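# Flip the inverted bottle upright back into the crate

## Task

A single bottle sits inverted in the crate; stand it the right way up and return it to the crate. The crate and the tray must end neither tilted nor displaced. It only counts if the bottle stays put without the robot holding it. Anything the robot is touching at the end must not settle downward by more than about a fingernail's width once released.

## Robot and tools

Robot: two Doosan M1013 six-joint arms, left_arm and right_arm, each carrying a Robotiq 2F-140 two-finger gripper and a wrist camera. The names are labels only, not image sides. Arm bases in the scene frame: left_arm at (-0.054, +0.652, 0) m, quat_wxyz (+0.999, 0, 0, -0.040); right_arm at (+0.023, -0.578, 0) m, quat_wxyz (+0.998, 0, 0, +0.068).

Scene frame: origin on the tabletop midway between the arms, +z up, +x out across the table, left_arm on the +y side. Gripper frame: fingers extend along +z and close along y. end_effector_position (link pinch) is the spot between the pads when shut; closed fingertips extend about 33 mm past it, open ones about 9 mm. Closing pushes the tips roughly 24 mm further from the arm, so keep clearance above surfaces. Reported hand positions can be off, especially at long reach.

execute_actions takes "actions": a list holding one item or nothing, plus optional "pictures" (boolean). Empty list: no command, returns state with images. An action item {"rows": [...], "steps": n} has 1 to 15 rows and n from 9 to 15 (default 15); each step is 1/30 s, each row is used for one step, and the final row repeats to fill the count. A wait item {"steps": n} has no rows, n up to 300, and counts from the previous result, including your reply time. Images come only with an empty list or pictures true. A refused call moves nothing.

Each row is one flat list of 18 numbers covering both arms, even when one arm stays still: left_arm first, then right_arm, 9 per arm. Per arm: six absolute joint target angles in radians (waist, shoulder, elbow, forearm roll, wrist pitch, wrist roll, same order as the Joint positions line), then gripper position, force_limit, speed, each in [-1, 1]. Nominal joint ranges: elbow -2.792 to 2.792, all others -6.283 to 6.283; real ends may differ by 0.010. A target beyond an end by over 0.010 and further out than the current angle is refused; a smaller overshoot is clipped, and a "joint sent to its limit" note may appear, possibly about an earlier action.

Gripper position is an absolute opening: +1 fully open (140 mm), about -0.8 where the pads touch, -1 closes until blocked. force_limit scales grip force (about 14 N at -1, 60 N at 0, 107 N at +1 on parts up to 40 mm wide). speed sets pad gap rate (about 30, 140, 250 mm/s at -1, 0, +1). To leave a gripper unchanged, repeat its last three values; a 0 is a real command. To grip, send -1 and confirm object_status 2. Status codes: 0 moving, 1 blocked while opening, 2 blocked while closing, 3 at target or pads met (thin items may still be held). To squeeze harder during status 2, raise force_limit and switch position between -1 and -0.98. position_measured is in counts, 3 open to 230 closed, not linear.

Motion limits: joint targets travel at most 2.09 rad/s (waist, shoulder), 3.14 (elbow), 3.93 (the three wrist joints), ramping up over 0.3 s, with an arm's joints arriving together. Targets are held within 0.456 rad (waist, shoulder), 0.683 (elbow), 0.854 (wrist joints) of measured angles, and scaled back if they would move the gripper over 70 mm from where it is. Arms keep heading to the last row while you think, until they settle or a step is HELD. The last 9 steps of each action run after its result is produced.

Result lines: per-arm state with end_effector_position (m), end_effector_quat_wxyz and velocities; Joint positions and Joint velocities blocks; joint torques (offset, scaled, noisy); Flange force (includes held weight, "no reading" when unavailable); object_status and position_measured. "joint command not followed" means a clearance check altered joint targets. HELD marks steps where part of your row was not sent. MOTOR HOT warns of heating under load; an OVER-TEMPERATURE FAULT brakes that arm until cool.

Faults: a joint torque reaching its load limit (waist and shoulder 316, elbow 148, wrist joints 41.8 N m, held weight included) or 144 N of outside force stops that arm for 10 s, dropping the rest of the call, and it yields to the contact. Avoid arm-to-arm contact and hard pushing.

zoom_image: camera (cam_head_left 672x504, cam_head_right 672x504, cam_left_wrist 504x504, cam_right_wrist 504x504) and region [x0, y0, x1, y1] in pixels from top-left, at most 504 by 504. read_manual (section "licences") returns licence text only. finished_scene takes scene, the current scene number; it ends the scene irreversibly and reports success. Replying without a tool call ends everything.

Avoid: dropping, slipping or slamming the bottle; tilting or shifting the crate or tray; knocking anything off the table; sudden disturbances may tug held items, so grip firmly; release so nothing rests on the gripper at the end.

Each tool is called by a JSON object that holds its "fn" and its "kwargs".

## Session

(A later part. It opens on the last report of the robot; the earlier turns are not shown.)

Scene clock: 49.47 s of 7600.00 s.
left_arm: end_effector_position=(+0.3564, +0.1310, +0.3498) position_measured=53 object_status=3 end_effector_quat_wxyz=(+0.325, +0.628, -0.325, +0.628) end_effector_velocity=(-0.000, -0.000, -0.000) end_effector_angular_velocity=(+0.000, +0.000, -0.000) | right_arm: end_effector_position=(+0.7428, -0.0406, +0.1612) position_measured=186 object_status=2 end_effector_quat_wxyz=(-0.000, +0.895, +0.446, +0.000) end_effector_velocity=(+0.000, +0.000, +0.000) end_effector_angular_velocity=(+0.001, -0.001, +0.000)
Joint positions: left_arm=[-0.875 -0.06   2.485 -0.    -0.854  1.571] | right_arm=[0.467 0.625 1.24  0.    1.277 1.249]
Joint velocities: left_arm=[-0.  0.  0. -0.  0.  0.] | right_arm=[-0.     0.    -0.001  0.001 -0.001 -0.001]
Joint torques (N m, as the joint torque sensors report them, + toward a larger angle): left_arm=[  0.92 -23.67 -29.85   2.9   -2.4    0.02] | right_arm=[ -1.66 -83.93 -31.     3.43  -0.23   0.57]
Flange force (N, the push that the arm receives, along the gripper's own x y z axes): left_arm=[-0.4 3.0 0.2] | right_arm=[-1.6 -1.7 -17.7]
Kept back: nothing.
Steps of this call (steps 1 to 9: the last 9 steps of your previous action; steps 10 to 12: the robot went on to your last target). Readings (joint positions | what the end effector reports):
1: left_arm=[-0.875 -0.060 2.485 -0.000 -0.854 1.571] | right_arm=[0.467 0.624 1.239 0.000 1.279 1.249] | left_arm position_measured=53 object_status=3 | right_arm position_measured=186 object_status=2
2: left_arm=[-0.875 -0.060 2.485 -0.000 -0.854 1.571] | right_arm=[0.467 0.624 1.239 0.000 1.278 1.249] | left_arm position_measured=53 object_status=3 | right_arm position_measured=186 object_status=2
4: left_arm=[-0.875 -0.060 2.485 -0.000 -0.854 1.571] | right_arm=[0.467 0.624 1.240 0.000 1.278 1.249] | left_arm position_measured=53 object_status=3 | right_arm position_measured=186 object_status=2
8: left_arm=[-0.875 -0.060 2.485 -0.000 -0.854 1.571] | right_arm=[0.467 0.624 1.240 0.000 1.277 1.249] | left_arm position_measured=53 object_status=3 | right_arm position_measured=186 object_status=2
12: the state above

Seated. Release and lift.

{"fn": "execute_actions", "kwargs": {"actions": [{"rows": [[-0.875,-0.06,2.485,0,-0.854,1.5708,0.6,0.5,0, 0.4675,0.6246,1.24,0,1.277,1.2485,-0.2,0.6,0],[-0.875,-0.06,2.485,0,-0.854,1.5708,0.6,0.5,0, 0.4675,0.6246,1.24,0,1.277,1.2485,-0.2,0.6,0],[-0.875,-0.06,2.485,0,-0.854,1.5708,0.6,0.5,0, 0.4675,0.6246,1.24,0,1.277,1.2485,-0.2,0.6,0],[-0.875,-0.06,2.485,0,-0.854,1.5708,0.6,0.5,0, 0.4675,0.6246,1.24,0,1.277,1.2485,-0.2,0.6,0],[-0.875,-0.06,2.485,0,-0.854,1.5708,0.6,0.5,0, 0.4675,0.6246,1.24,0,1.277,1.2485,-0.2,0.6,0],[-0.875,-0.06,2.485,0,-0.854,1.5708,0.6,0.5,0, 0.4675,0.6246,1.24,0,1.277,1.2485,-0.2,0.6,0],[-0.875,-0.06,2.485,0,-0.854,1.5708,0.6,0.5,0, 0.4675,0.6246,1.24,0,1.277,1.2485,-0.2,0.6,0],[-0.875,-0.06,2.485,0,-0.854,1.5708,0.6,0.5,0, 0.4675,0.5819,1.0748,0,1.4849,1.2485,-0.2,0.6,0]], "steps": 15}]}}

{"fn": "execute_actions", "kwargs": {"actions": [{"steps": 25}], "pictures": true}}

Scene clock: 50.40 s of 7600.00 s.
left_arm: end_effector_position=(+0.3564, +0.1310, +0.3498) position_measured=53 object_status=3 end_effector_quat_wxyz=(+0.325, +0.628, -0.325, +0.628) end_effector_velocity=(-0.000, +0.000, -0.001) end_effector_angular_velocity=(+0.001, +0.001, -0.001) | right_arm: end_effector_position=(+0.7425, -0.0407, +0.1604) position_measured=155 object_status=0 end_effector_quat_wxyz=(+0.000, +0.895, +0.446, -0.000) end_effector_velocity=(-0.000, -0.000, -0.000) end_effector_angular_velocity=(+0.000, +0.000, +0.000)
Joint positions: left_arm=[-0.875 -0.06   2.485 -0.    -0.854  1.571] | right_arm=[0.467 0.625 1.241 0.    1.277 1.249]
Joint velocities: left_arm=[-0.    -0.     0.001  0.001  0.001 -0.001] | right_arm=[-0.    -0.     0.001  0.    -0.    -0.   ]
Joint torques (N m, as the joint torque sensors report them, + toward a larger angle): left_arm=[ -0.15 -23.36 -29.09   2.78  -2.27   0.04] | right_arm=[   1.67 -103.94  -42.49    4.32    0.02    0.46]
Flange force (N, the push that the arm receives, along the gripper's own x y z axes): left_arm=[0.6 -0.9 0.5] | right_arm=[-3.7 1.0 2.1]
Steps of this call (steps 1 to 15: the robot went on to your last target; steps 16 to 22: nothing new was sent; steps 23 to 28: the first 6 steps of this action). Readings (joint positions | what the end effector reports):
23: left_arm=[-0.875 -0.060 2.485 -0.000 -0.854 1.571] | right_arm=[0.467 0.625 1.240 0.000 1.277 1.249] | left_arm position_measured=53 object_status=3 | right_arm position_measured=186 object_status=0
24: left_arm=[-0.875 -0.060 2.485 -0.000 -0.854 1.571] | right_arm=[0.467 0.625 1.240 0.000 1.277 1.249] | left_arm position_measured=53 object_status=3 | right_arm position_measured=186 object_status=0
26: left_arm=[-0.875 -0.060 2.485 -0.000 -0.854 1.571] | right_arm=[0.467 0.625 1.241 0.000 1.277 1.249] | left_arm position_measured=53 object_status=3 | right_arm position_measured=167 object_status=0
28: the state above

Scene clock: 51.23 s of 7600.00 s.
left_arm: end_effector_position=(+0.3564, +0.1310, +0.3498) position_measured=53 object_status=3 end_effector_quat_wxyz=(+0.325, +0.628, -0.325, +0.628) end_effector_velocity=(+0.001, +0.001, -0.001) end_effector_angular_velocity=(+0.000, +0.001, +0.002) | right_arm: end_effector_position=(+0.7428, -0.0405, +0.2899) position_measured=154 object_status=3 end_effector_quat_wxyz=(-0.000, +0.895, +0.446, -0.000) end_effector_velocity=(+0.000, -0.000, +0.001) end_effector_angular_velocity=(+0.001, -0.001, -0.001)
Joint positions: left_arm=[-0.875 -0.06   2.485 -0.    -0.854  1.571] | right_arm=[0.467 0.582 1.075 0.    1.485 1.248]
Joint velocities: left_arm=[ 0.     0.001  0.    -0.003  0.     0.001] | right_arm=[-0.001 -0.    -0.001  0.     0.001  0.   ]
Joint torques (N m, as the joint torque sensors report them, + toward a larger angle): left_arm=[  0.29 -22.79 -29.43   2.8   -2.39   0.09] | right_arm=[  1.88 -99.33 -42.88   4.41  -0.02   0.57]
Flange force (N, the push that the arm receives, along the gripper's own x y z axes): left_arm=[1.6 0.5 -0.8] | right_arm=[-3.0 1.9 2.2]
Kept back: nothing.
Steps of this call (steps 1 to 9: the last 9 steps of your previous action; steps 10 to 25: the robot went on to your last target). Readings (joint positions | what the end effector reports):
1: left_arm=[-0.875 -0.060 2.485 -0.000 -0.854 1.571] | right_arm=[0.467 0.625 1.241 0.000 1.277 1.249] | left_arm position_measured=53 object_status=3 | right_arm position_measured=154 object_status=0
2: left_arm=[-0.875 -0.060 2.485 -0.000 -0.854 1.571] | right_arm=[0.467 0.625 1.240 0.000 1.277 1.249] | left_arm position_measured=53 object_status=3 | right_arm position_measured=154 object_status=0
4: left_arm=[-0.875 -0.060 2.485 -0.000 -0.854 1.571] | right_arm=[0.467 0.620 1.220 0.000 1.304 1.249] | left_arm position_measured=53 object_status=3 | right_arm position_measured=154 object_status=0
8: left_arm=[-0.875 -0.060 2.485 -0.000 -0.854 1.571] | right_arm=[0.467 0.599 1.140 0.000 1.403 1.249] | left_arm position_measured=53 object_status=3 | right_arm position_measured=154 object_status=3
25: the state above

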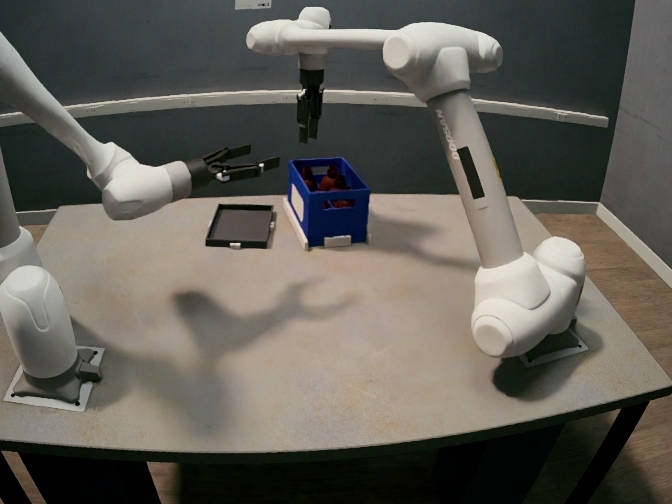

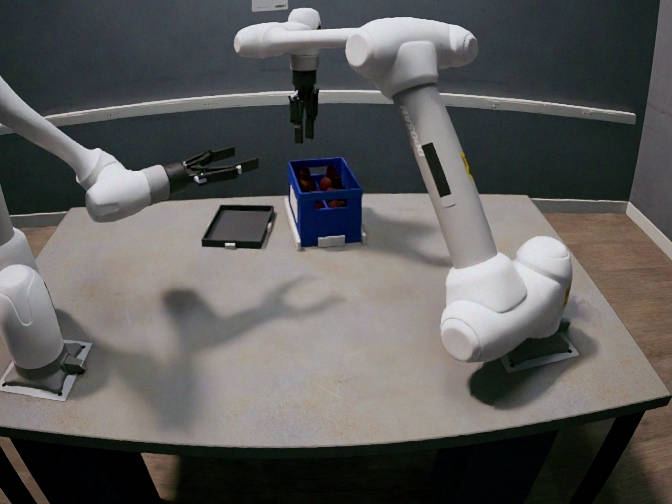

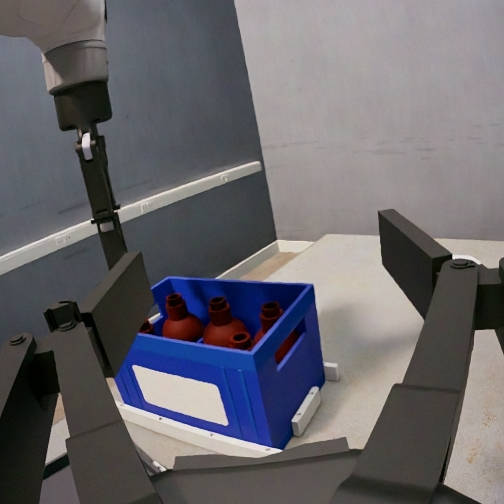

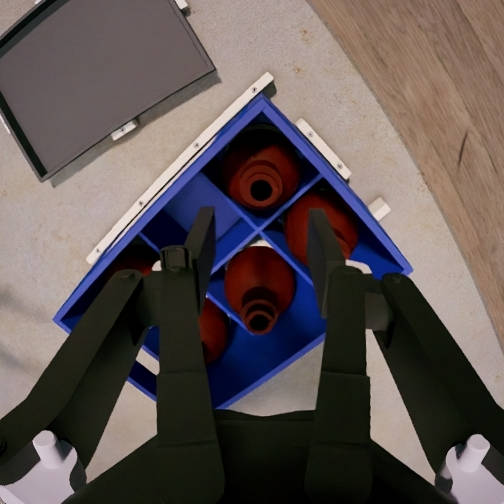

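{"fn": "finished_scene", "kwargs": {"scene": 1}}

The scene is finished: the task was done.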